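# Stack plate from nest N1 onto plate in rack K1

## Task

Lift the 96-well plate out of plate nest N1 and set it onto the plate already in stack rack K1 so the two are completely nested, with the upper plate's well A1 lying above the lower plate's well A1 (A1 is at the cut-off corner of each plate). The lower plate has to remain level in K1, the stack must stay correct without the robot holding it, and the gripper must be opened and withdrawn at the end.

## Robot and tools

ROBOT. One arm, a UFACTORY uf850 with six revolute joints (waist, shoulder, elbow, forearm roll, wrist pitch, wrist roll) and a two-finger parallel gripper. It has a single wrist camera, cam_wrist (672x504). Every motion argument is therefore one list of 7 numbers for this single arm.

FRAMES. The scene frame has its origin on the table surface under the arm base, +z up, +y to the left when facing along +x. Results report end_effector_position (metres) and end_effector_quat_wxyz in this frame, plus linear and angular velocities (m/s, rad/s). The reported point is between the pads with fingers closed, about 2 cm short of the fingertips; the tips reach roughly 10 mm further along the gripper's +z as the fingers close. Gripper axes: +z runs out along the fingers, and the fingers open and close along y. Printed positions can be off, more so at long reach, and the base may be tilted relative to the table.

ROW FORMAT. Seven numbers, each in [-1, 1], ordered dx, dy, dz, rx, ry, rz, opening. The first six are an offset, not a pose, expressed in the gripper's own axes and counted from the gripper pose shown in the most recent result that reports it (before any such result in the scene, or for later calls within the same reply, from where the robot is when the action begins). A value of 1.0 equals 0.6 m for translation or 180 degrees for rotation; rx, ry, rz form one rotation vector. Opening is absolute: +1 fully open (0.084 m between pads), -1 closed. All-zero offsets do not hold still: they pull the hand back to the reference pose.

execute_actions. Argument actions is a list holding at most one item, or empty. Empty list: just returns the current state. An item with rows (1 to 15 rows of 7 numbers) and optional steps (1 to 15, default 15) runs that many control steps of 1/30 s; each row covers one step, the final row repeats if rows run out, and every row is measured from the same reference pose, not from the row before. An item with only steps (up to 300) is a wait counted from the previous result, reply time included. Optional pictures (boolean) turns camera images on or off. A rejected call moves nothing.

move. Argument target is one 7-number row as above (offset from the reference pose, plus absolute opening); optional speed in m/s, 0.002 to 0.5, default 0.25, with rotation capped at twice that in rad/s. The gripper follows a straight path lasting 0.5 to 10 s (paths longer than 10 s stop early), turning the short way. It does not slow for obstacles, may lag or stray, and can exceed speed near full stretch. Opening is sent at the start. The result adds a move: line giving the ending (done, off_target, moving, held, fault) and any limits (paced: pose was clipped; held: a check blocked steps, after which the arm may jump faster), plus distance to target.

wait. Argument seconds, 0 to 10; the robot gets no new command.

zoom_image. camera must be "cam_wrist"; region is [x0, y0, x1, y1] in image pixels from the top-left, no larger than 504 by 504. Gives a finer view; moves nothing.

read_manual. Optional section, only "licences"; returns licence texts, no motion.

finished_scene. The goal must hold on its own at that moment.

CONTROL DETAILS. Each step the commanded pose is clipped to within 70 mm and 16 degrees of the measured pose; damped inverse kinematics follows, favouring position over orientation. After an action ends the arm goes only to the last clipped pose, so check the reported pose and send the remainder. A Hand target line shows where the controller is currently driving. Joint targets move at most 3.14 rad/s. Pressing against something firm builds force up to a cap while the hand is short of target; backing off ends it, zero offsets do not.

GRIPPING. grip_measured is the measured finger opening on the command scale. To keep hold, command an opening clearly under grip_measured; lower means tighter (about 24 N per pad max). Closing fast can squeeze harder. Grip the plate across its width on the body above the flange; never drive a pad down over the base flange, where it may jam.

RESULT LINES. pose unreachable means the clearance check (which treats the mount as arm) altered or blocked the command; HELD marks steps where a row was partly or wholly not sent. MOTOR HOT warns from 65 °C; at 80 °C an OVER-TEMPERATURE FAULT brakes the arm until cool, so avoid holding loads for long. A TORQUE FAULT occurs when contact torque hits a joint's load limit (waist 53.4, shoulder 53.4, elbow 44.5, forearm roll 24, wrist pitch 16.9, wrist roll 16.9 N m, held weight included): the arm backs off, pauses 10 s and drops the rest of the call.

AVOID. Dropping or knocking anything off the table (this ends the scene), slips, slams, hard impacts and heavy pressing. Occasional brief tugs on the held part or nudges to loose objects can occur; recheck poses afterward. Approach contact slowly and do not aim far past it.

Each tool is called after "Call:" in YAML: its name, and indented under it one key for each argument.

## Session

Call:
execute_actions:
  actions: []

Scene clock: 0.00 s of 8400.00 s.
end_effector_position=(+0.5782, -0.1074, +0.3195) grip_measured=+1.00 end_effector_quat_wxyz=(+0.202, +0.383, +0.901, -0.018) end_effector_velocity=(-0.001, -0.000, -0.001) end_effector_angular_velocity=(+0.001, +0.001, -0.001)
Joint positions: [-0.77  -0.45  -0.853 -1.623  0.772 -1.111  0.084]
Joint velocities: [ 0.    -0.001  0.001 -0.    -0.     0.    -0.   ]
Motor temperatures (°C, as the motors report them): [17 18 20 23 23 23]
Hand target: +0.578, -0.107, +0.320; +0.202, +0.383, +0.901, -0.018

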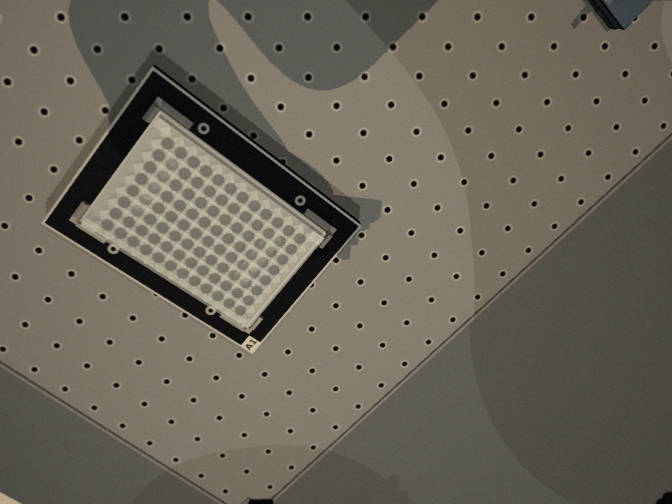

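Call:
move:
  target: [-0.095,0.03,-0.23,0.040,0.124,0,1]

Scene clock: 7.27 s of 8400.00 s.
end_effector_position=(+0.5781, -0.1076, +0.4695) grip_measured=+1.00 end_effector_quat_wxyz=(+0.000, +0.391, +0.920, +0.000) end_effector_velocity=(+0.001, -0.000, +0.002) end_effector_angular_velocity=(+0.005, +0.008, +0.000)
Joint positions: [-0.92  -0.522 -1.308 -2.406  1.22  -0.486  0.084]
Joint velocities: [-0.    -0.006 -0.014 -0.009  0.013  0.007 -0.   ]
Motor temperatures (°C, as the motors report them): [17 18 20 23 23 23]
Hand target: +0.578, -0.108, +0.470; -0.000, +0.391, +0.920, +0.000
Off the commanded pose: 0.001 m, 0 deg.
After step 90, 2.87 s passed at rest.
move: done
camera_calibration (this result's frames):
cam_wrist: T_world_to_cam=[[0.729872, 0.683064, 0.0266518, -0.330423], [0.683491, -0.729861, -0.0119699, -0.397568], [0.0112759, 0.0269528, -0.999573, 0.602681], [0, 0, 0, 1]] pos_world=[0.506105, -0.0807129, 0.606471]

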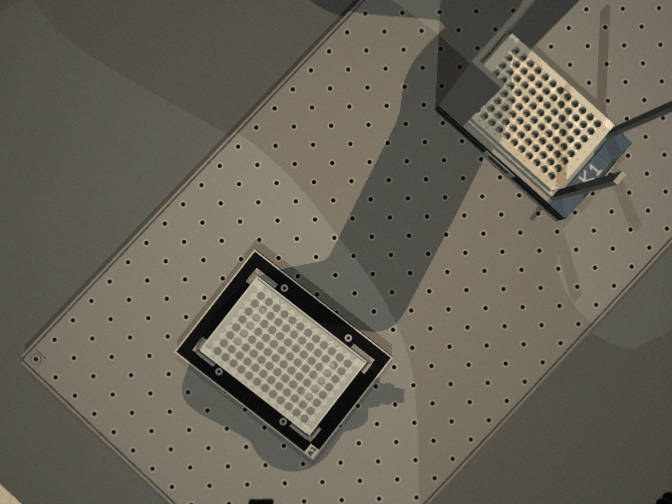

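Call:
zoom_image:
  camera: "cam_wrist"
  region: [420,0,672,230]

Call:
zoom_image:
  camera: "cam_wrist"
  region: [170,240,410,470]

Region (420, 0, 672, 230) of cam_wrist's 672x504 image, scaled by 2.000, with more detail than that image has; it fills the top 460 rows of this view, and the rest is white.

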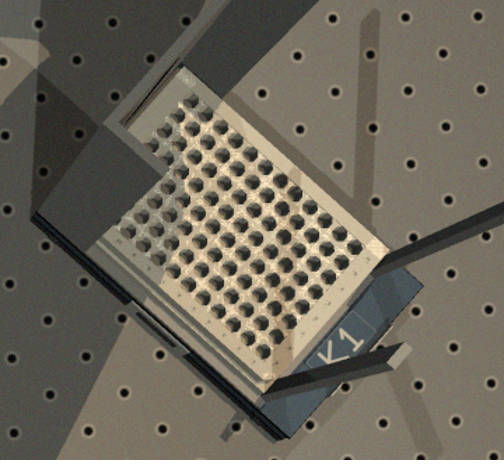

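Region (170, 240, 410, 470) of cam_wrist's 672x504 image, scaled by 2.100, with more detail than that image has; it fills the top 483 rows of this view, and the rest is white.

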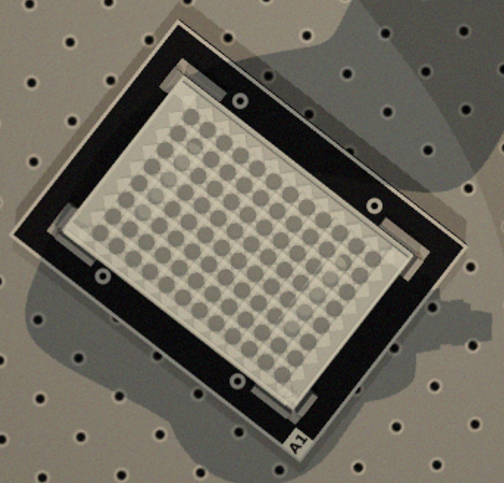

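Call:
move:
  target: [0.185,0.288,0.167,0,0,-0.284,1]

Scene clock: 18.90 s of 8400.00 s.
end_effector_position=(+0.6247, +0.0917, +0.3695) grip_measured=+1.00 end_effector_quat_wxyz=(+0.000, -0.043, +0.999, +0.000) end_effector_velocity=(+0.001, +0.002, -0.001) end_effector_angular_velocity=(-0.002, -0.001, +0.011)
Joint positions: [-0.56  -0.233 -1.064 -2.254  1.062 -1.145  0.084]
Joint velocities: [ 0.005  0.003  0.002  0.001 -0.004 -0.007 -0.   ]
Motor temperatures (°C, as the motors report them): [17 18 20 23 23 23]
Hand target: +0.625, +0.092, +0.369; +0.000, -0.044, +0.999, +0.000
Off the commanded pose: 0.001 m, 0 deg.
After step 90, 6.33 s passed at rest.
move: done
camera_calibration (this result's frames):
cam_wrist: T_world_to_cam=[[-0.0723315, 0.997043, 0.0259521, -0.0252447], [0.99729, 0.0726513, -0.0115954, -0.554905], [-0.0134466, 0.025043, -0.999596, 0.512422], [0, 0, 0, 1]] pos_world=[0.558466, 0.052652, 0.506436]

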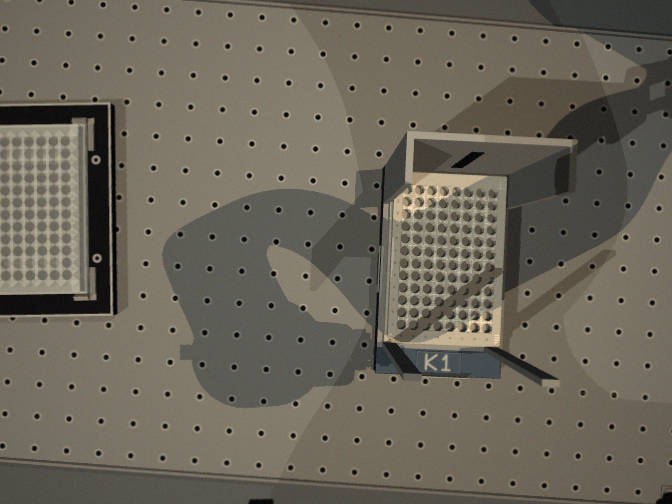

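Call:
zoom_image:
  camera: "cam_wrist"
  region: [340,110,620,400]

Call:
zoom_image:
  camera: "cam_wrist"
  region: [0,90,140,330]

Region (340, 110, 620, 400) of cam_wrist's 672x504 image, scaled by 1.738, with more detail than that image has; it fills the left 487 columns of this view, and the rest is white.

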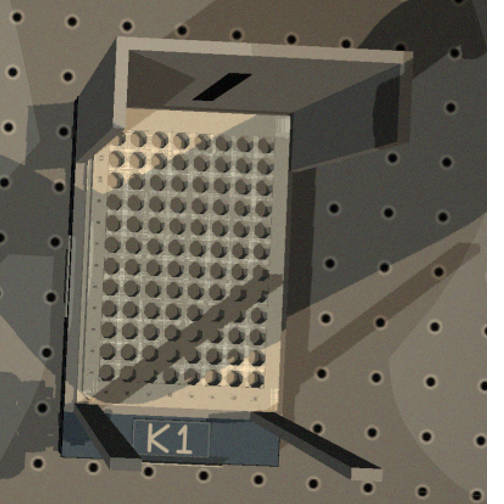

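Region (0, 90, 140, 330) of cam_wrist's 672x504 image, scaled by 2.100, with more detail than that image has; it fills the left 294 columns of this view, and the rest is white.

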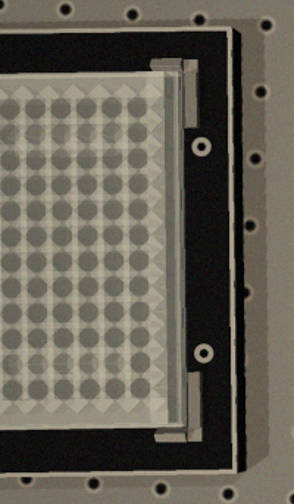

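Call:
move:
  target: [0.0,0.1,0.25,0,0,0,1]
  speed: 0.15

Call:
zoom_image:
  camera: "cam_wrist"
  region: [200,150,672,504]

Scene clock: 25.57 s of 8400.00 s.
end_effector_position=(+0.6194, +0.1511, +0.2200) grip_measured=+1.00 end_effector_quat_wxyz=(+0.000, -0.043, +0.999, +0.000) end_effector_velocity=(+0.000, +0.001, -0.002) end_effector_angular_velocity=(-0.001, -0.000, +0.001)
Joint positions: [-0.276 -0.29  -0.945 -2.009  0.806 -1.202  0.084]
Joint velocities: [ 0.004 -0.002 -0.     0.003 -0.004 -0.001  0.   ]
Motor temperatures (°C, as the motors report them): [17 18 20 23 23 23]
Hand target: +0.619, +0.151, +0.220; +0.000, -0.043, +0.999, +0.000
Off the commanded pose: 0.001 m, 0 deg.
After step 90, 2.03 s passed at rest.
move: done
camera_calibration (this result's frames):
cam_wrist: T_world_to_cam=[[-0.0722182, 0.997058, 0.0256934, -0.081001], [0.997298, 0.0725349, -0.0116131, -0.55566], [-0.0134426, 0.0247853, -0.999602, 0.361503], [0, 0, 0, 1]] pos_world=[0.553169, 0.112107, 0.356988]

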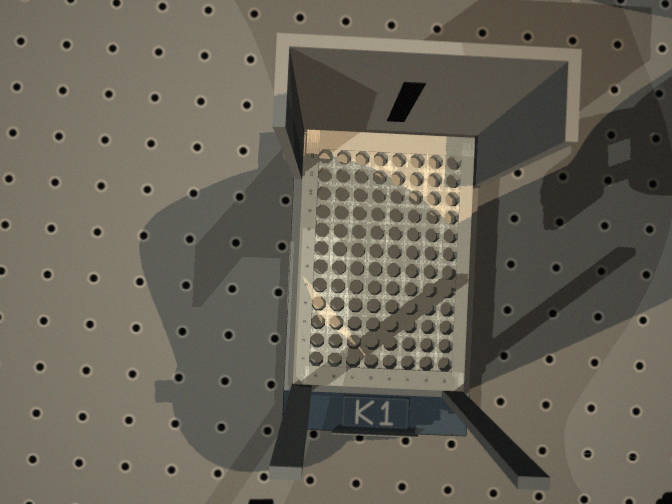

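Region (200, 150, 672, 504) of cam_wrist's 672x504 image, scaled by 1.068, with more detail than that image has; it fills the top 378 rows of this view, and the rest is white.

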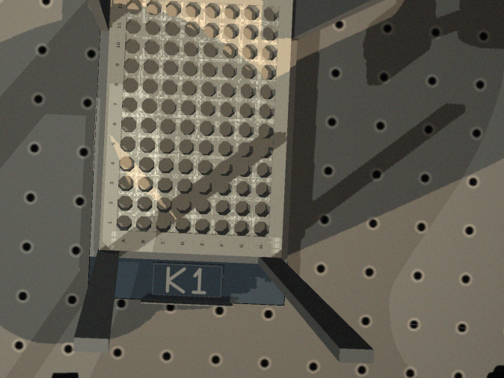

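Call:
move:
  target: [0.058,-0.519,0,0,0,0,1]

Scene clock: 39.70 s of 8400.00 s.
end_effector_position=(+0.6131, -0.1614, +0.2203) grip_measured=+1.00 end_effector_quat_wxyz=(+0.001, -0.043, +0.999, -0.000) end_effector_velocity=(-0.001, -0.003, -0.001) end_effector_angular_velocity=(+0.001, +0.002, -0.001)
Joint positions: [-0.665 -0.862 -1.325 -2.109  0.899 -1.554  0.084]
Joint velocities: [-0.002 -0.007 -0.007 -0.004  0.002  0.001 -0.   ]
Motor temperatures (°C, as the motors report them): [17 18 20 23 23 23]
Hand target: +0.613, -0.162, +0.220; +0.000, -0.043, +0.999, +0.000
Off the commanded pose: 0.002 m, 0 deg.
After step 90, 9.27 s passed at rest.
move: done
camera_calibration (this result's frames):
cam_wrist: T_world_to_cam=[[-0.0724713, 0.997042, 0.0256005, 0.230225], [0.997284, 0.0727794, -0.0113162, -0.526672], [-0.013146, 0.0247109, -0.999608, 0.369235], [0, 0, 0, 1]] pos_world=[0.54678, -0.200337, 0.357237]

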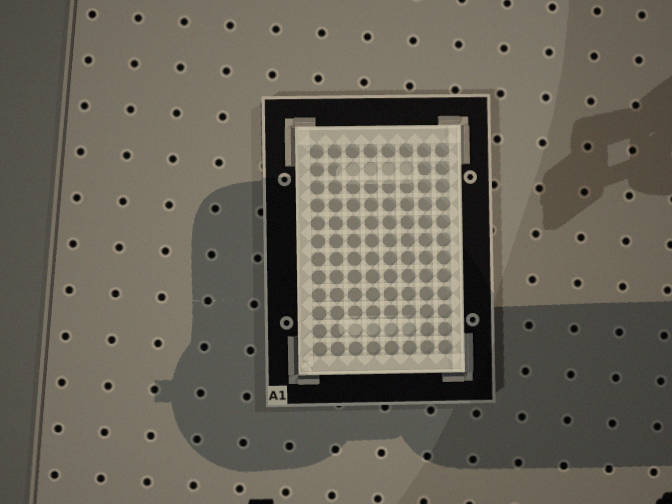

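Call:
move:
  target: [0.078,-0.007,0.2,0,0,-0.0067,1]
  speed: 0.15

Scene clock: 46.83 s of 8400.00 s.
end_effector_position=(+0.5672, -0.1698, +0.1008) grip_measured=+1.00 end_effector_quat_wxyz=(+0.001, -0.054, +0.999, -0.000) end_effector_velocity=(-0.001, -0.000, -0.003) end_effector_angular_velocity=(-0.000, -0.001, +0.000)
Joint positions: [-0.571 -1.009 -1.256 -1.854  0.782 -1.821  0.084]
Joint velocities: [ 0.002 -0.004  0.001  0.008 -0.002 -0.008 -0.   ]
Motor temperatures (°C, as the motors report them): [17 18 20 23 23 23]
Hand target: +0.567, -0.170, +0.100; +0.000, -0.054, +0.999, -0.000
Off the commanded pose: 0.001 m, 0 deg.
After step 90, 2.77 s passed at rest.
move: done
camera_calibration (this result's frames):
cam_wrist: T_world_to_cam=[[-0.0934766, 0.9953, 0.0252997, 0.250038], [0.995528, 0.0937856, -0.0113115, -0.47712], [-0.0136311, 0.0241292, -0.999616, 0.249584], [0, 0, 0, 1]] pos_world=[0.501762, -0.210138, 0.237765]

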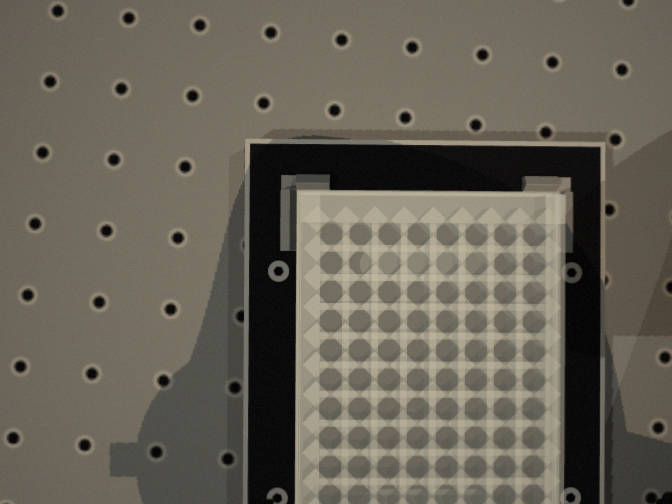

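Call:
move:
  target: [0,0.002,0.07,0,0,0,1]
  speed: 0.06

Call:
move:
  target: [0,0,0,0,0,0,0.3]

Scene clock: 51.10 s of 8400.00 s.
end_effector_position=(+0.5672, -0.1687, +0.0592) grip_measured=+1.00 end_effector_quat_wxyz=(+0.001, -0.054, +0.999, -0.000) end_effector_velocity=(+0.000, -0.000, -0.002) end_effector_angular_velocity=(+0.000, -0.001, -0.000)
Joint positions: [-0.521 -1.073 -1.285 -1.774  0.763 -1.866  0.084]
Joint velocities: [ 0.002 -0.004 -0.002  0.004 -0.    -0.002 -0.   ]
Motor temperatures (°C, as the motors report them): [17 18 20 23 23 23]
Hand target: +0.567, -0.169, +0.059; +0.001, -0.054, +0.999, -0.000
Off the commanded pose: 0.000 m, 0 deg.
After step 90, 0.17 s passed at rest.
move: done
camera_calibration (this result's frames):
cam_wrist: T_world_to_cam=[[-0.0935037, 0.9953, 0.025201, 0.250003], [0.995526, 0.0938101, -0.011259, -0.47769], [-0.0135701, 0.0240355, -0.999619, 0.207869], [0, 0, 0, 1]] pos_world=[0.50175, -0.209012, 0.196111]

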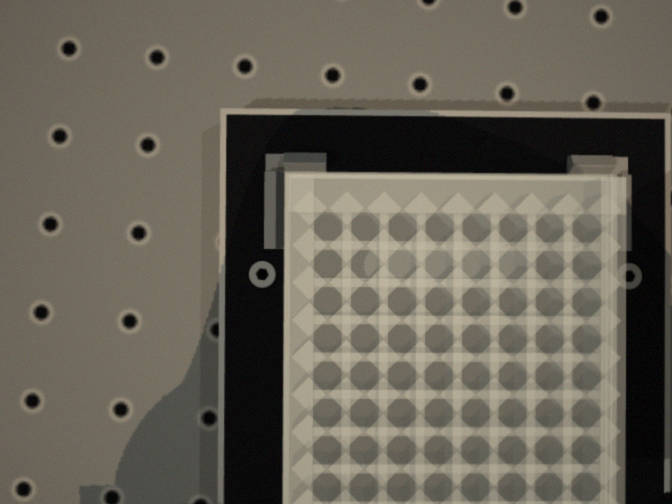

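Scene clock: 51.60 s of 8400.00 s.
end_effector_position=(+0.5672, -0.1687, +0.0592) grip_measured=+0.29 end_effector_quat_wxyz=(+0.001, -0.054, +0.999, -0.000) end_effector_velocity=(-0.000, -0.000, -0.000) end_effector_angular_velocity=(-0.000, +0.001, +0.000)
Joint positions: [-0.521 -1.073 -1.285 -1.774  0.763 -1.866  0.056]
Joint velocities: [-0.    -0.001 -0.    -0.    -0.    -0.     0.   ]
Motor temperatures (°C, as the motors report them): [17 18 20 23 23 23]
Hand target: +0.567, -0.169, +0.059; +0.001, -0.054, +0.999, -0.000
Off the commanded pose: 0.000 m, 0 deg.
move: done
camera_calibration (this result's frames):
cam_wrist: T_world_to_cam=[[-0.0935053, 0.9953, 0.0251981, 0.250005], [0.995526, 0.0938115, -0.0112549, -0.477691], [-0.0135658, 0.024033, -0.999619, 0.207869], [0, 0, 0, 1]] pos_world=[0.501751, -0.209012, 0.196113]

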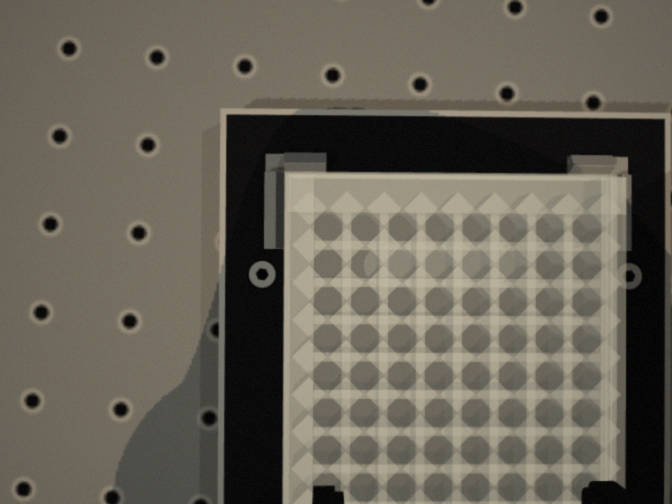

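Missed above; reopen and go lower.

Call:
move:
  target: [0,0,0,0,0,0,1]

Call:
move:
  target: [0,0,0.017,0,0,0,1]
  speed: 0.03

Call:
move:
  target: [0,0,0,0,0,0,0.3]

Scene clock: 54.00 s of 8400.00 s.
end_effector_position=(+0.5672, -0.1687, +0.0592) grip_measured=+1.00 end_effector_quat_wxyz=(+0.001, -0.054, +0.999, -0.000) end_effector_velocity=(-0.001, -0.000, -0.000) end_effector_angular_velocity=(-0.000, +0.002, +0.001)
Joint positions: [-0.521 -1.073 -1.285 -1.774  0.763 -1.866  0.084]
Joint velocities: [ 0.    -0.001 -0.    -0.002 -0.001 -0.    -0.   ]
Motor temperatures (°C, as the motors report them): [17 18 20 23 23 23]
Hand target: +0.567, -0.169, +0.059; +0.001, -0.054, +0.999, -0.000
Off the commanded pose: 0.000 m, 0 deg.
move: done
camera_calibration (this result's frames):
cam_wrist: T_world_to_cam=[[-0.0935052, 0.9953, 0.0251984, 0.250005], [0.995526, 0.0938114, -0.0112551, -0.477691], [-0.0135661, 0.0240333, -0.999619, 0.207869], [0, 0, 0, 1]] pos_world=[0.501751, -0.209012, 0.196113]

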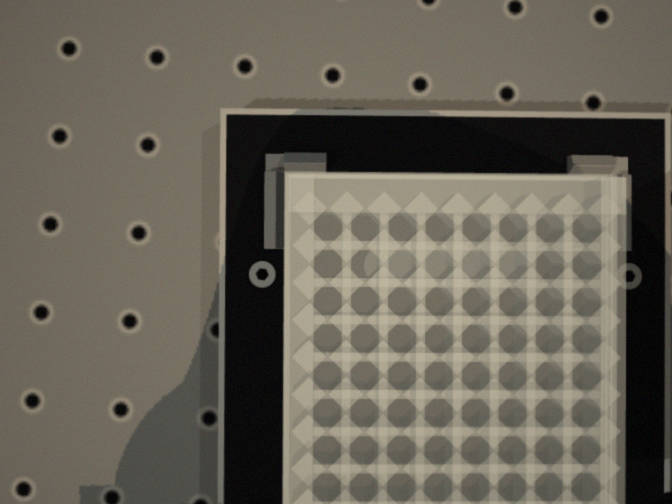

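Scene clock: 54.77 s of 8400.00 s.
end_effector_position=(+0.5672, -0.1687, +0.0492) grip_measured=+1.00 end_effector_quat_wxyz=(+0.001, -0.054, +0.999, -0.000) end_effector_velocity=(+0.000, -0.000, -0.002) end_effector_angular_velocity=(-0.000, +0.000, +0.001)
Joint positions: [-0.509 -1.089 -1.294 -1.755  0.759 -1.876  0.084]
Joint velocities: [ 0.002 -0.003 -0.002  0.003 -0.001 -0.003  0.   ]
Motor temperatures (°C, as the motors report them): [17 18 20 23 23 23]
Hand target: +0.567, -0.169, +0.049; +0.001, -0.054, +0.999, -0.000
Off the commanded pose: 0.000 m, 0 deg.
move: done
camera_calibration (this result's frames):
cam_wrist: T_world_to_cam=[[-0.0935098, 0.9953, 0.0251794, 0.250278], [0.995526, 0.0938156, -0.0112515, -0.477834], [-0.0135609, 0.0240146, -0.99962, 0.197896], [0, 0, 0, 1]] pos_world=[0.501783, -0.209026, 0.186143]

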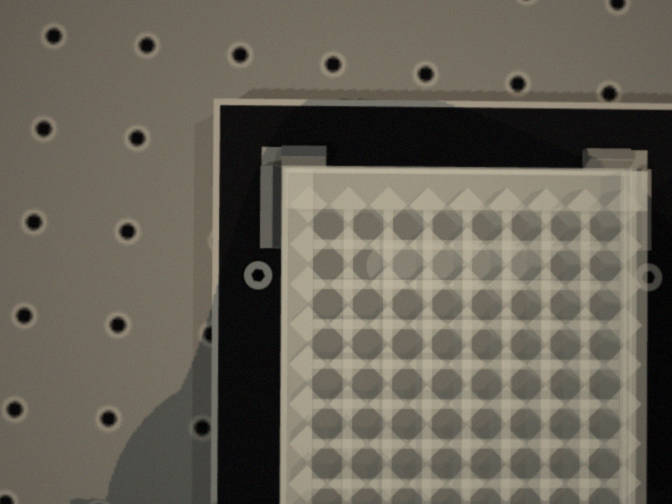

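Scene clock: 55.27 s of 8400.00 s.
end_effector_position=(+0.5677, -0.1690, +0.0496) grip_measured=+0.81 end_effector_quat_wxyz=(+0.001, -0.054, +0.999, -0.001) end_effector_velocity=(-0.000, +0.000, -0.000) end_effector_angular_velocity=(-0.001, +0.000, -0.000)
Joint positions: [-0.51  -1.088 -1.294 -1.755  0.759 -1.876  0.077]
Joint velocities: [ 0.001  0.     0.001  0.001 -0.001 -0.     0.   ]
Motor temperatures (°C, as the motors report them): [17 18 20 23 23 23]
Hand target: +0.567, -0.169, +0.049; +0.001, -0.054, +0.999, -0.000
Off the commanded pose: 0.001 m, 0 deg.
move: done
camera_calibration (this result's frames):
cam_wrist: T_world_to_cam=[[-0.0937033, 0.9953, 0.0244597, 0.250713], [0.995519, 0.0939815, -0.0104801, -0.478251], [-0.0127296, 0.0233681, -0.999646, 0.197791], [0, 0, 0, 1]] pos_world=[0.502118, -0.20921, 0.186577]

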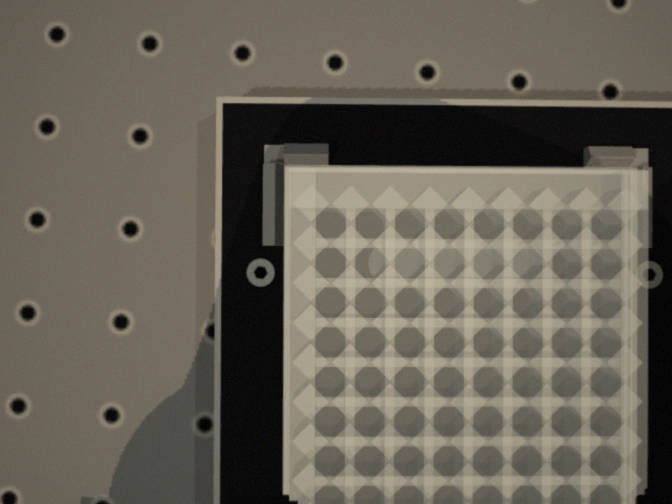

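Call:
move:
  target: [0,0,-0.38,0,0,0,0.3]
  speed: 0.15

Scene clock: 59.50 s of 8400.00 s.
end_effector_position=(+0.5670, -0.1685, +0.2769) grip_measured=+0.29 end_effector_quat_wxyz=(+0.001, -0.054, +0.999, -0.000) end_effector_velocity=(+0.000, +0.000, +0.003) end_effector_angular_velocity=(+0.001, -0.000, +0.000)
Joint positions: [-0.772 -0.773 -1.227 -2.178  0.933 -1.617  0.056]
Joint velocities: [-0.003  0.003 -0.001 -0.004  0.004  0.002  0.   ]
Motor temperatures (°C, as the motors report them): [17 18 20 23 23 23]
Hand target: +0.567, -0.169, +0.277; +0.001, -0.054, +0.999, -0.000
Off the commanded pose: 0.001 m, 0 deg.
move: done
camera_calibration (this result's frames):
cam_wrist: T_world_to_cam=[[-0.0936875, 0.995293, 0.0248061, 0.244529], [0.995519, 0.0939709, -0.0105137, -0.475259], [-0.0127953, 0.0237099, -0.999637, 0.425029], [0, 0, 0, 1]] pos_world=[0.501477, -0.208795, 0.413812]

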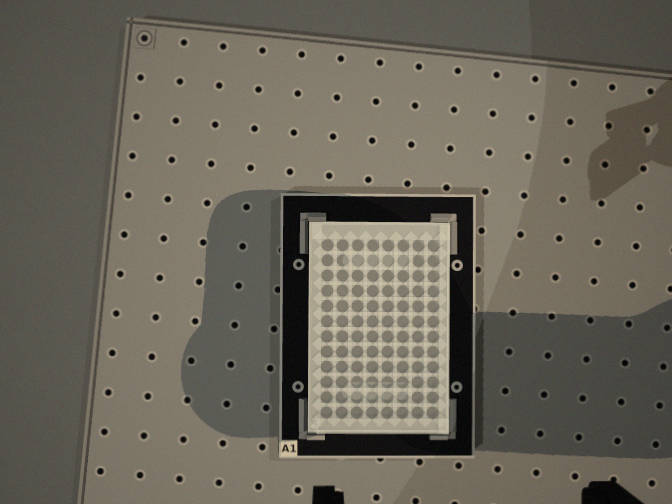

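Call:
move:
  target: [0,0,0.33,0,0,0,1]
  speed: 0.2

Call:
move:
  target: [-0.001,0.001,0.058,0,0,0,1]
  speed: 0.03

Call:
move:
  target: [0,0,0,0,0,0,-1]

Call:
move:
  target: [0,0,-0.1,0,0,0,-1]
  speed: 0.05

Scene clock: 64.30 s of 8400.00 s.
end_effector_position=(+0.5676, -0.1689, +0.0795) grip_measured=+1.00 end_effector_quat_wxyz=(+0.001, -0.054, +0.999, -0.001) end_effector_velocity=(-0.001, +0.000, -0.003) end_effector_angular_velocity=(+0.000, +0.001, -0.001)
Joint positions: [-0.545 -1.04  -1.269 -1.811  0.771 -1.846  0.084]
Joint velocities: [ 0.003 -0.004 -0.001  0.004 -0.001 -0.002  0.   ]
Motor temperatures (°C, as the motors report them): [17 18 20 23 23 23]
Hand target: +0.567, -0.169, +0.079; +0.001, -0.054, +0.999, -0.000
Off the commanded pose: 0.001 m, 0 deg.
After step 90, 0.20 s passed at rest.
move: done
camera_calibration (this result's frames):
cam_wrist: T_world_to_cam=[[-0.0936764, 0.995301, 0.0245197, 0.249851], [0.995521, 0.0939556, -0.010492, -0.477823], [-0.0127465, 0.023427, -0.999644, 0.227669], [0, 0, 0, 1]] pos_world=[0.50199, -0.209116, 0.216448]

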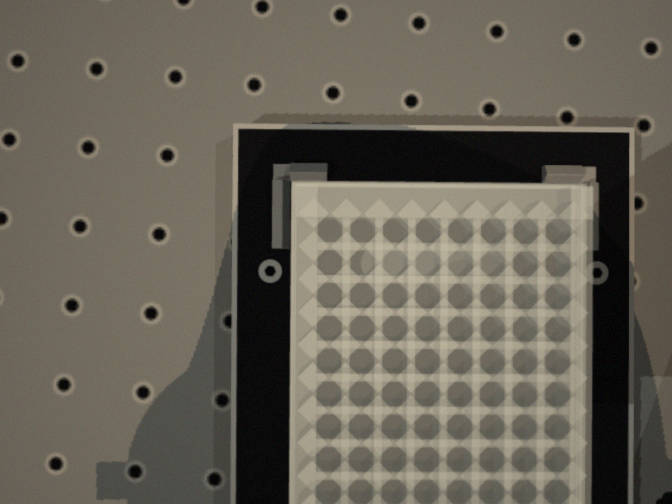

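Scene clock: 65.80 s of 8400.00 s.
end_effector_position=(+0.5682, -0.1683, +0.0450) grip_measured=+1.00 end_effector_quat_wxyz=(+0.001, -0.054, +0.999, -0.001) end_effector_velocity=(+0.000, -0.000, -0.002) end_effector_angular_velocity=(-0.000, -0.001, +0.001)
Joint positions: [-0.503 -1.095 -1.299 -1.747  0.757 -1.879  0.084]
Joint velocities: [ 0.002 -0.003 -0.003  0.003 -0.001 -0.002  0.   ]
Motor temperatures (°C, as the motors report them): [17 18 20 23 23 23]
Hand target: +0.568, -0.168, +0.045; +0.001, -0.054, +0.999, -0.001
Off the commanded pose: 0.000 m, 0 deg.
move: done
camera_calibration (this result's frames):
cam_wrist: T_world_to_cam=[[-0.0936731, 0.995304, 0.0244093, 0.250201], [0.995522, 0.0939506, -0.0104783, -0.478891], [-0.0127224, 0.0233185, -0.999647, 0.193138], [0, 0, 0, 1]] pos_world=[0.502641, -0.208538, 0.181945]

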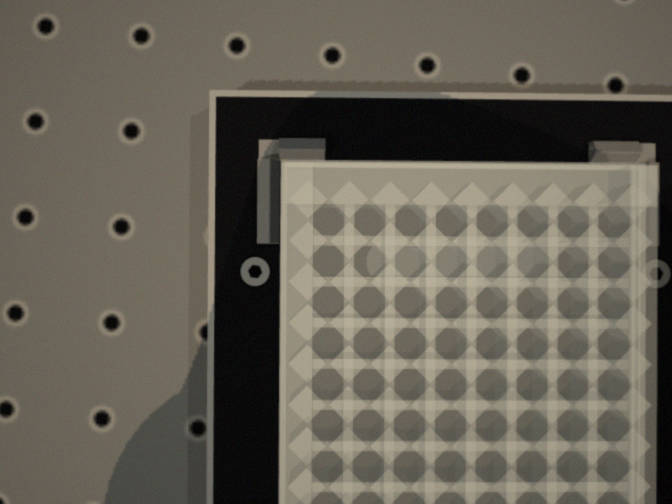

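Scene clock: 66.30 s of 8400.00 s.
end_effector_position=(+0.5683, -0.1686, +0.0452) grip_measured=+0.93 end_effector_quat_wxyz=(+0.001, -0.054, +0.999, -0.001) end_effector_velocity=(+0.000, +0.000, -0.000) end_effector_angular_velocity=(+0.000, -0.000, +0.001)
Joint positions: [-0.504 -1.095 -1.299 -1.747  0.756 -1.879  0.081]
Joint velocities: [ 0.     0.     0.     0.     0.    -0.001  0.   ]
Motor temperatures (°C, as the motors report them): [17 18 20 23 23 23]
Hand target: +0.568, -0.168, +0.045; +0.001, -0.054, +0.999, -0.001
Off the commanded pose: 0.000 m, 0 deg.
move: done
camera_calibration (this result's frames):
cam_wrist: T_world_to_cam=[[-0.0936231, 0.99533, 0.0235284, 0.250517], [0.995529, 0.093887, -0.0103708, -0.47898], [-0.0125314, 0.0224522, -0.999669, 0.193051], [0, 0, 0, 1]] pos_world=[0.502712, -0.208711, 0.182126]

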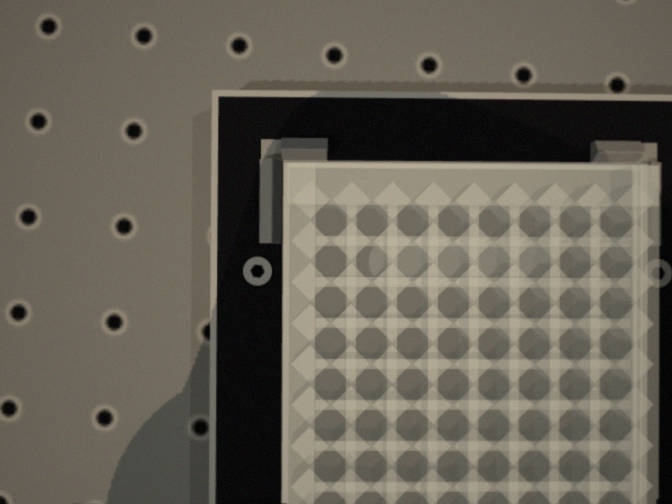

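Scene clock: 67.87 s of 8400.00 s.
end_effector_position=(+0.5681, -0.1684, +0.1048) grip_measured=+0.92 end_effector_quat_wxyz=(+0.001, -0.054, +0.999, -0.001) end_effector_velocity=(-0.000, -0.000, +0.002) end_effector_angular_velocity=(-0.000, +0.002, +0.002)
Joint positions: [-0.573 -0.999 -1.251 -1.859  0.783 -1.817  0.081]
Joint velocities: [-0.003  0.004  0.001 -0.007  0.001  0.003 -0.   ]
Motor temperatures (°C, as the motors report them): [17 18 20 23 23 23]
Hand target: +0.568, -0.168, +0.105; +0.001, -0.054, +0.999, -0.001
Off the commanded pose: 0.000 m, 0 deg.
move: done
camera_calibration (this result's frames):
cam_wrist: T_world_to_cam=[[-0.0935974, 0.99533, 0.0236276, 0.24888], [0.995531, 0.0938635, -0.0104118, -0.478144], [-0.012581, 0.0225475, -0.999667, 0.25267], [0, 0, 0, 1]] pos_world=[0.50248, -0.208534, 0.241727]

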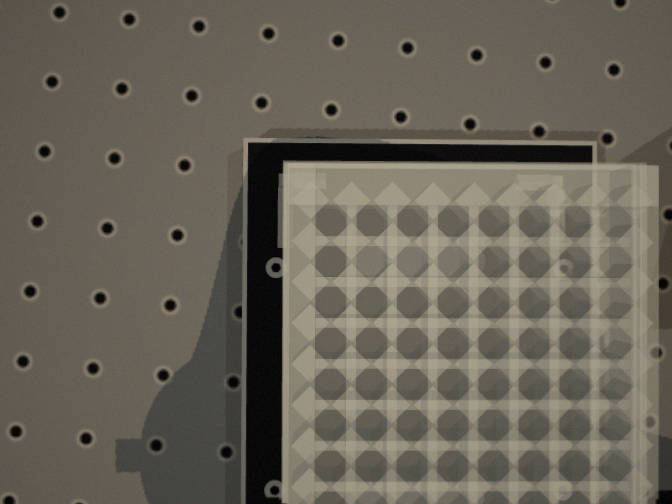

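Call:
move:
  target: [0,0,-0.28,0,0,0,-1]
  speed: 0.15

Call:
move:
  target: [-0.076,0.514,0,0,0,0.0194,-1]
  speed: 0.15

Scene clock: 77.00 s of 8400.00 s.
end_effector_position=(+0.5676, -0.1679, +0.2721) grip_measured=+0.92 end_effector_quat_wxyz=(+0.001, -0.054, +0.999, -0.001) end_effector_velocity=(+0.001, +0.000, +0.004) end_effector_angular_velocity=(-0.001, -0.002, +0.000)
Joint positions: [-0.765 -0.777 -1.225 -2.17   0.927 -1.621  0.081]
Joint velocities: [-0.003  0.004 -0.002 -0.004  0.003  0.003 -0.   ]
Motor temperatures (°C, as the motors report them): [17 18 20 23 23 23]
Hand target: +0.568, -0.168, +0.273; +0.001, -0.054, +0.999, -0.001
Off the commanded pose: 0.001 m, 0 deg.
After step 90, 4.50 s passed at rest.
move: done
camera_calibration (this result's frames):
cam_wrist: T_world_to_cam=[[-0.0935682, 0.995325, 0.0239287, 0.244296], [0.995532, 0.0938393, -0.0104668, -0.475943], [-0.0126633, 0.0228424, -0.999659, 0.420015], [0, 0, 0, 1]] pos_world=[0.501994, -0.208086, 0.409045]

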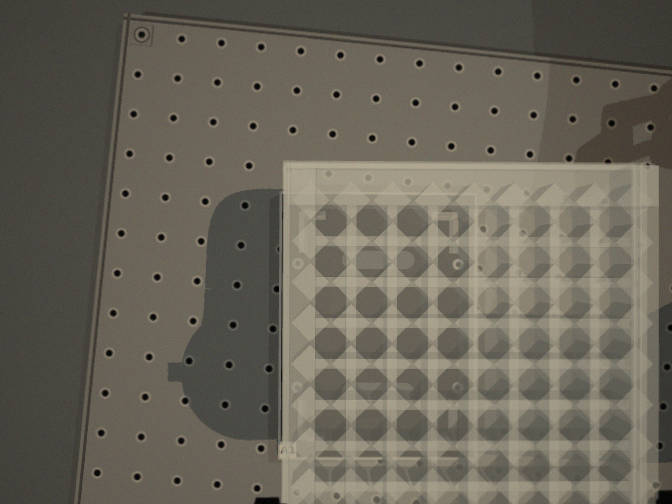

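Scene clock: 79.60 s of 8400.00 s.
end_effector_position=(+0.5783, +0.1427, +0.2713) grip_measured=+0.92 end_effector_quat_wxyz=(+0.001, -0.023, +1.000, -0.001) end_effector_velocity=(+0.001, +0.003, +0.000) end_effector_angular_velocity=(+0.001, +0.000, +0.001)
Joint positions: [-0.375 -0.161 -0.838 -2.079  0.868 -1.174  0.081]
Joint velocities: [ 0.005  0.005 -0.    -0.001  0.     0.008 -0.   ]
Motor temperatures (°C, as the motors report them): [17 18 20 23 23 23]
Hand target: +0.578, +0.143, +0.271; +0.001, -0.023, +1.000, -0.001
Off the commanded pose: 0.002 m, 0 deg.
move: done
camera_calibration (this result's frames):
cam_wrist: T_world_to_cam=[[-0.0326061, 0.999176, 0.0241518, -0.0997688], [0.999404, 0.0328681, -0.0105341, -0.509283], [-0.0113192, 0.0237939, -0.999653, 0.411342], [0, 0, 0, 1]] pos_world=[0.510383, 0.106638, 0.408244]

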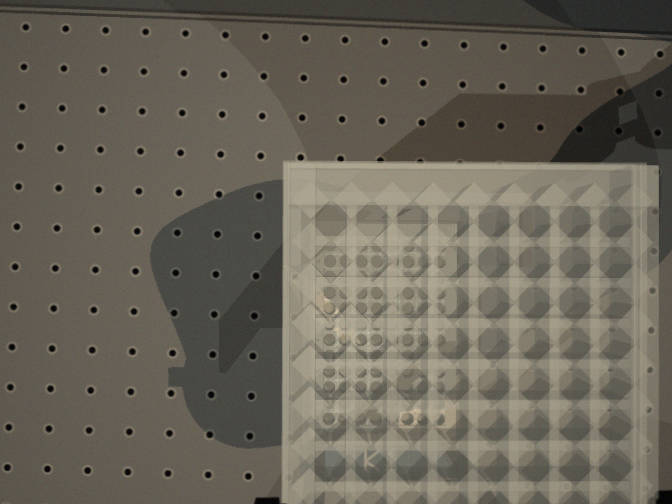

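Call:
move:
  target: [-0.003,0.001,0.31,0,0,0,-1]
  speed: 0.06

Scene clock: 85.03 s of 8400.00 s.
end_effector_position=(+0.5806, +0.1430, +0.0860) grip_measured=+0.92 end_effector_quat_wxyz=(+0.001, -0.023, +1.000, -0.001) end_effector_velocity=(+0.000, +0.000, -0.002) end_effector_angular_velocity=(+0.001, -0.000, +0.001)
Joint positions: [-0.116 -0.484 -0.884 -1.614  0.663 -1.503  0.081]
Joint velocities: [ 0.003 -0.005 -0.002  0.007 -0.    -0.006 -0.   ]
Motor temperatures (°C, as the motors report them): [17 18 20 23 23 23]
Hand target: +0.581, +0.143, +0.086; +0.001, -0.023, +1.000, -0.001
Off the commanded pose: 0.001 m, 0 deg.
move: done
camera_calibration (this result's frames):
cam_wrist: T_world_to_cam=[[-0.0325502, 0.999182, 0.0239954, -0.0955403], [0.999406, 0.0328107, -0.0105431, -0.513521], [-0.0113217, 0.023638, -0.999656, 0.226183], [0, 0, 0, 1]] pos_world=[0.512667, 0.106965, 0.222983]

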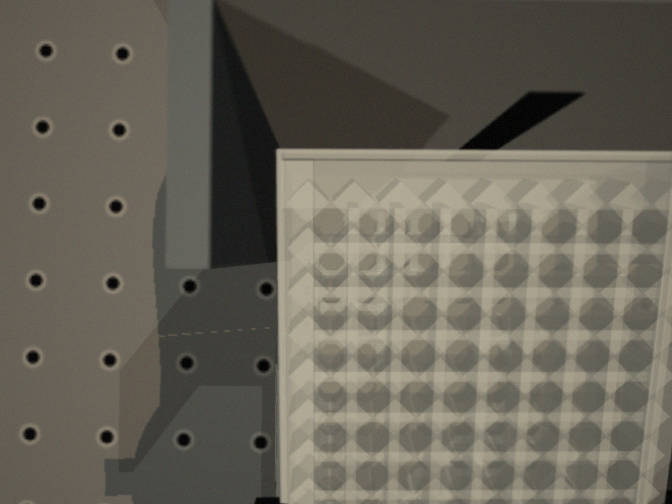

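Call:
move:
  target: [0,0,0.015,0,0,0,-1]
  speed: 0.02

Scene clock: 123.90 s of 8400.00 s.
end_effector_position=(+0.5806, +0.1430, +0.0773) grip_measured=+0.92 end_effector_quat_wxyz=(+0.001, -0.023, +1.000, -0.001) end_effector_velocity=(+0.000, -0.000, -0.002) end_effector_angular_velocity=(+0.000, -0.001, -0.001)
Joint positions: [-0.105 -0.502 -0.891 -1.591  0.658 -1.52   0.081]
Joint velocities: [ 0.003 -0.005 -0.002  0.008 -0.001 -0.005  0.   ]
Motor temperatures (°C, as the motors report them): [17 18 20 23 23 23]
Hand target: +0.581, +0.143, +0.077; +0.001, -0.023, +1.000, -0.001
Off the commanded pose: 0.000 m, 0 deg.
After step 90, 35.13 s passed at rest.
move: done
camera_calibration (this result's frames):
cam_wrist: T_world_to_cam=[[-0.0325341, 0.999183, 0.023958, -0.0953107], [0.999406, 0.0327953, -0.0105942, -0.513623], [-0.0113712, 0.0235991, -0.999657, 0.217481], [0, 0, 0, 1]] pos_world=[0.51269, 0.106945, 0.214249]

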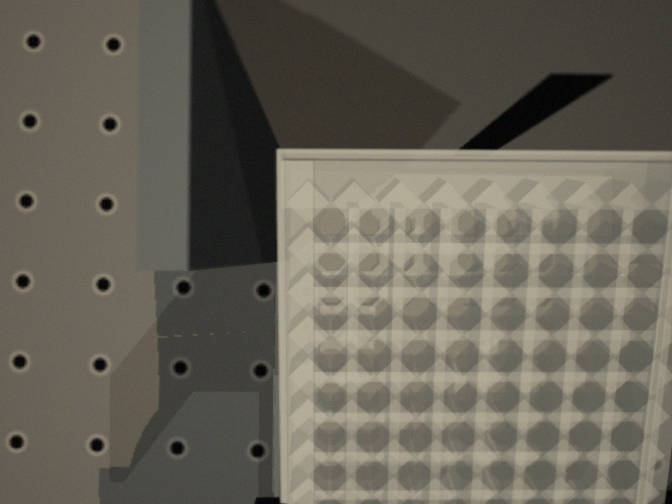

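Call:
move:
  target: [0,0,0.02,0,0,0,-1]
  speed: 0.02

Scene clock: 126.77 s of 8400.00 s.
end_effector_position=(+0.5805, +0.1429, +0.0656) grip_measured=+0.93 end_effector_quat_wxyz=(+0.001, -0.023, +1.000, -0.001) end_effector_velocity=(+0.000, +0.000, -0.001) end_effector_angular_velocity=(+0.000, -0.001, +0.001)
Joint positions: [-0.09  -0.525 -0.901 -1.56   0.653 -1.542  0.081]
Joint velocities: [ 0.001 -0.002 -0.001  0.004 -0.    -0.003  0.   ]
Motor temperatures (°C, as the motors report them): [17 18 20 23 23 23]
Hand target: +0.581, +0.143, +0.065; +0.001, -0.023, +1.000, -0.001
Off the commanded pose: 0.000 m, 0 deg.
move: done
camera_calibration (this result's frames):
cam_wrist: T_world_to_cam=[[-0.0323914, 0.999188, 0.0239637, -0.095041], [0.999409, 0.032656, -0.0107314, -0.513624], [-0.0115052, 0.0236019, -0.999655, 0.205894], [0, 0, 0, 1]] pos_world=[0.512611, 0.106877, 0.202589]

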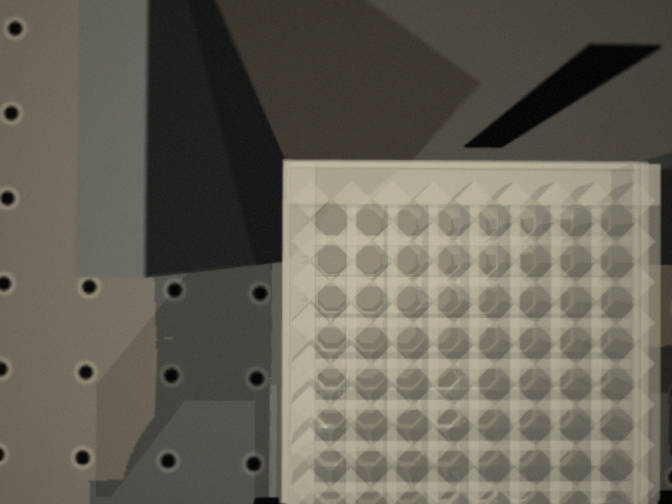

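Flat again. Release and look.

Call:
move:
  target: [0,0,0,0,0,0,1]

Call:
move:
  target: [0.06,0,-0.4,0,0,0,1]
  speed: 0.1

Call:
zoom_image:
  camera: "cam_wrist"
  region: [250,130,600,480]

Scene clock: 130.13 s of 8400.00 s.
end_effector_position=(+0.5805, +0.1429, +0.0656) grip_measured=+1.00 end_effector_quat_wxyz=(+0.001, -0.023, +1.000, -0.001) end_effector_velocity=(-0.000, -0.000, +0.000) end_effector_angular_velocity=(-0.000, +0.000, -0.001)
Joint positions: [-0.09  -0.525 -0.901 -1.56   0.653 -1.542  0.084]
Joint velocities: [-0.     0.     0.001 -0.    -0.     0.001 -0.   ]
Motor temperatures (°C, as the motors report them): [17 18 20 23 23 23]
Hand target: +0.580, +0.143, +0.066; +0.001, -0.023, +1.000, -0.001
Off the commanded pose: 0.000 m, 0 deg.
move: done
camera_calibration (this result's frames):
cam_wrist: T_world_to_cam=[[-0.0324171, 0.999188, 0.0239459, -0.0950276], [0.999408, 0.0326814, -0.0107255, -0.51364], [-0.0114994, 0.023584, -0.999656, 0.20587], [0, 0, 0, 1]] pos_world=[0.512623, 0.106882, 0.202565]

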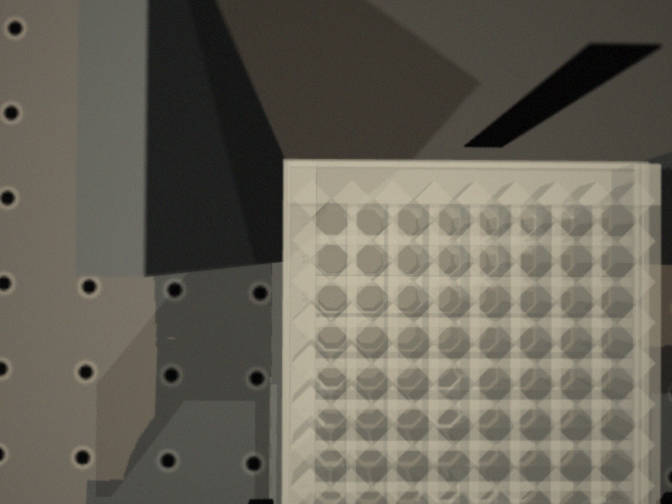

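Scene clock: 133.07 s of 8400.00 s.
end_effector_position=(+0.5439, +0.1417, +0.3046) grip_measured=+1.00 end_effector_quat_wxyz=(+0.001, -0.023, +1.000, -0.001) end_effector_velocity=(-0.001, +0.000, +0.002) end_effector_angular_velocity=(+0.001, +0.001, -0.000)
Joint positions: [-0.447 -0.06  -0.759 -2.131  0.919 -1.179  0.084]
Joint velocities: [-0.003  0.003 -0.    -0.004  0.005  0.002 -0.   ]
Motor temperatures (°C, as the motors report them): [17 18 20 23 23 23]
Hand target: +0.544, +0.142, +0.305; +0.001, -0.023, +1.000, -0.001
Off the commanded pose: 0.001 m, 0 deg.
move: done
camera_calibration (this result's frames):
cam_wrist: T_world_to_cam=[[-0.0324403, 0.999179, 0.0242851, -0.100789], [0.999407, 0.0327097, -0.0107771, -0.474486], [-0.0115626, 0.0239211, -0.999647, 0.444423], [0, 0, 0, 1]] pos_world=[0.476074, 0.105596, 0.4416]

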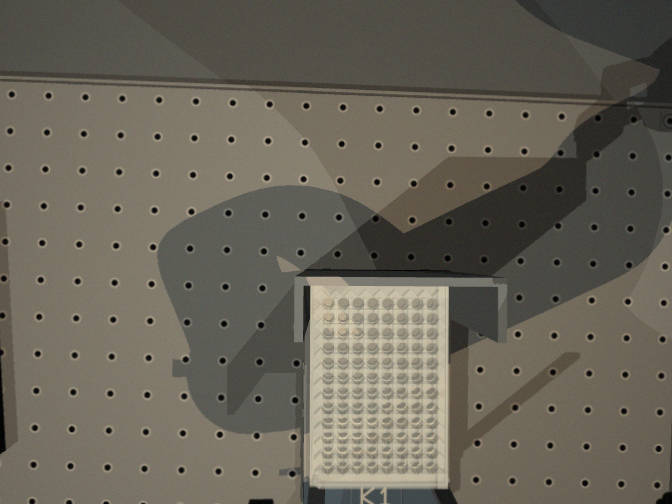

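Region (250, 130, 600, 480) of cam_wrist's 672x504 image, scaled by 1.440, with more detail than that image has.

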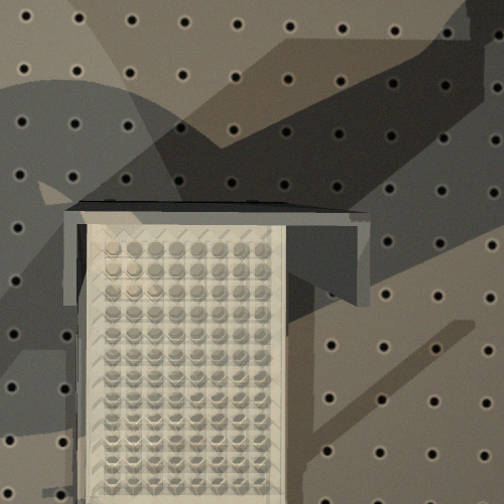

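Looks nested.

Call:
finished_scene:
  scene: 1

The scene is finished: the task was done.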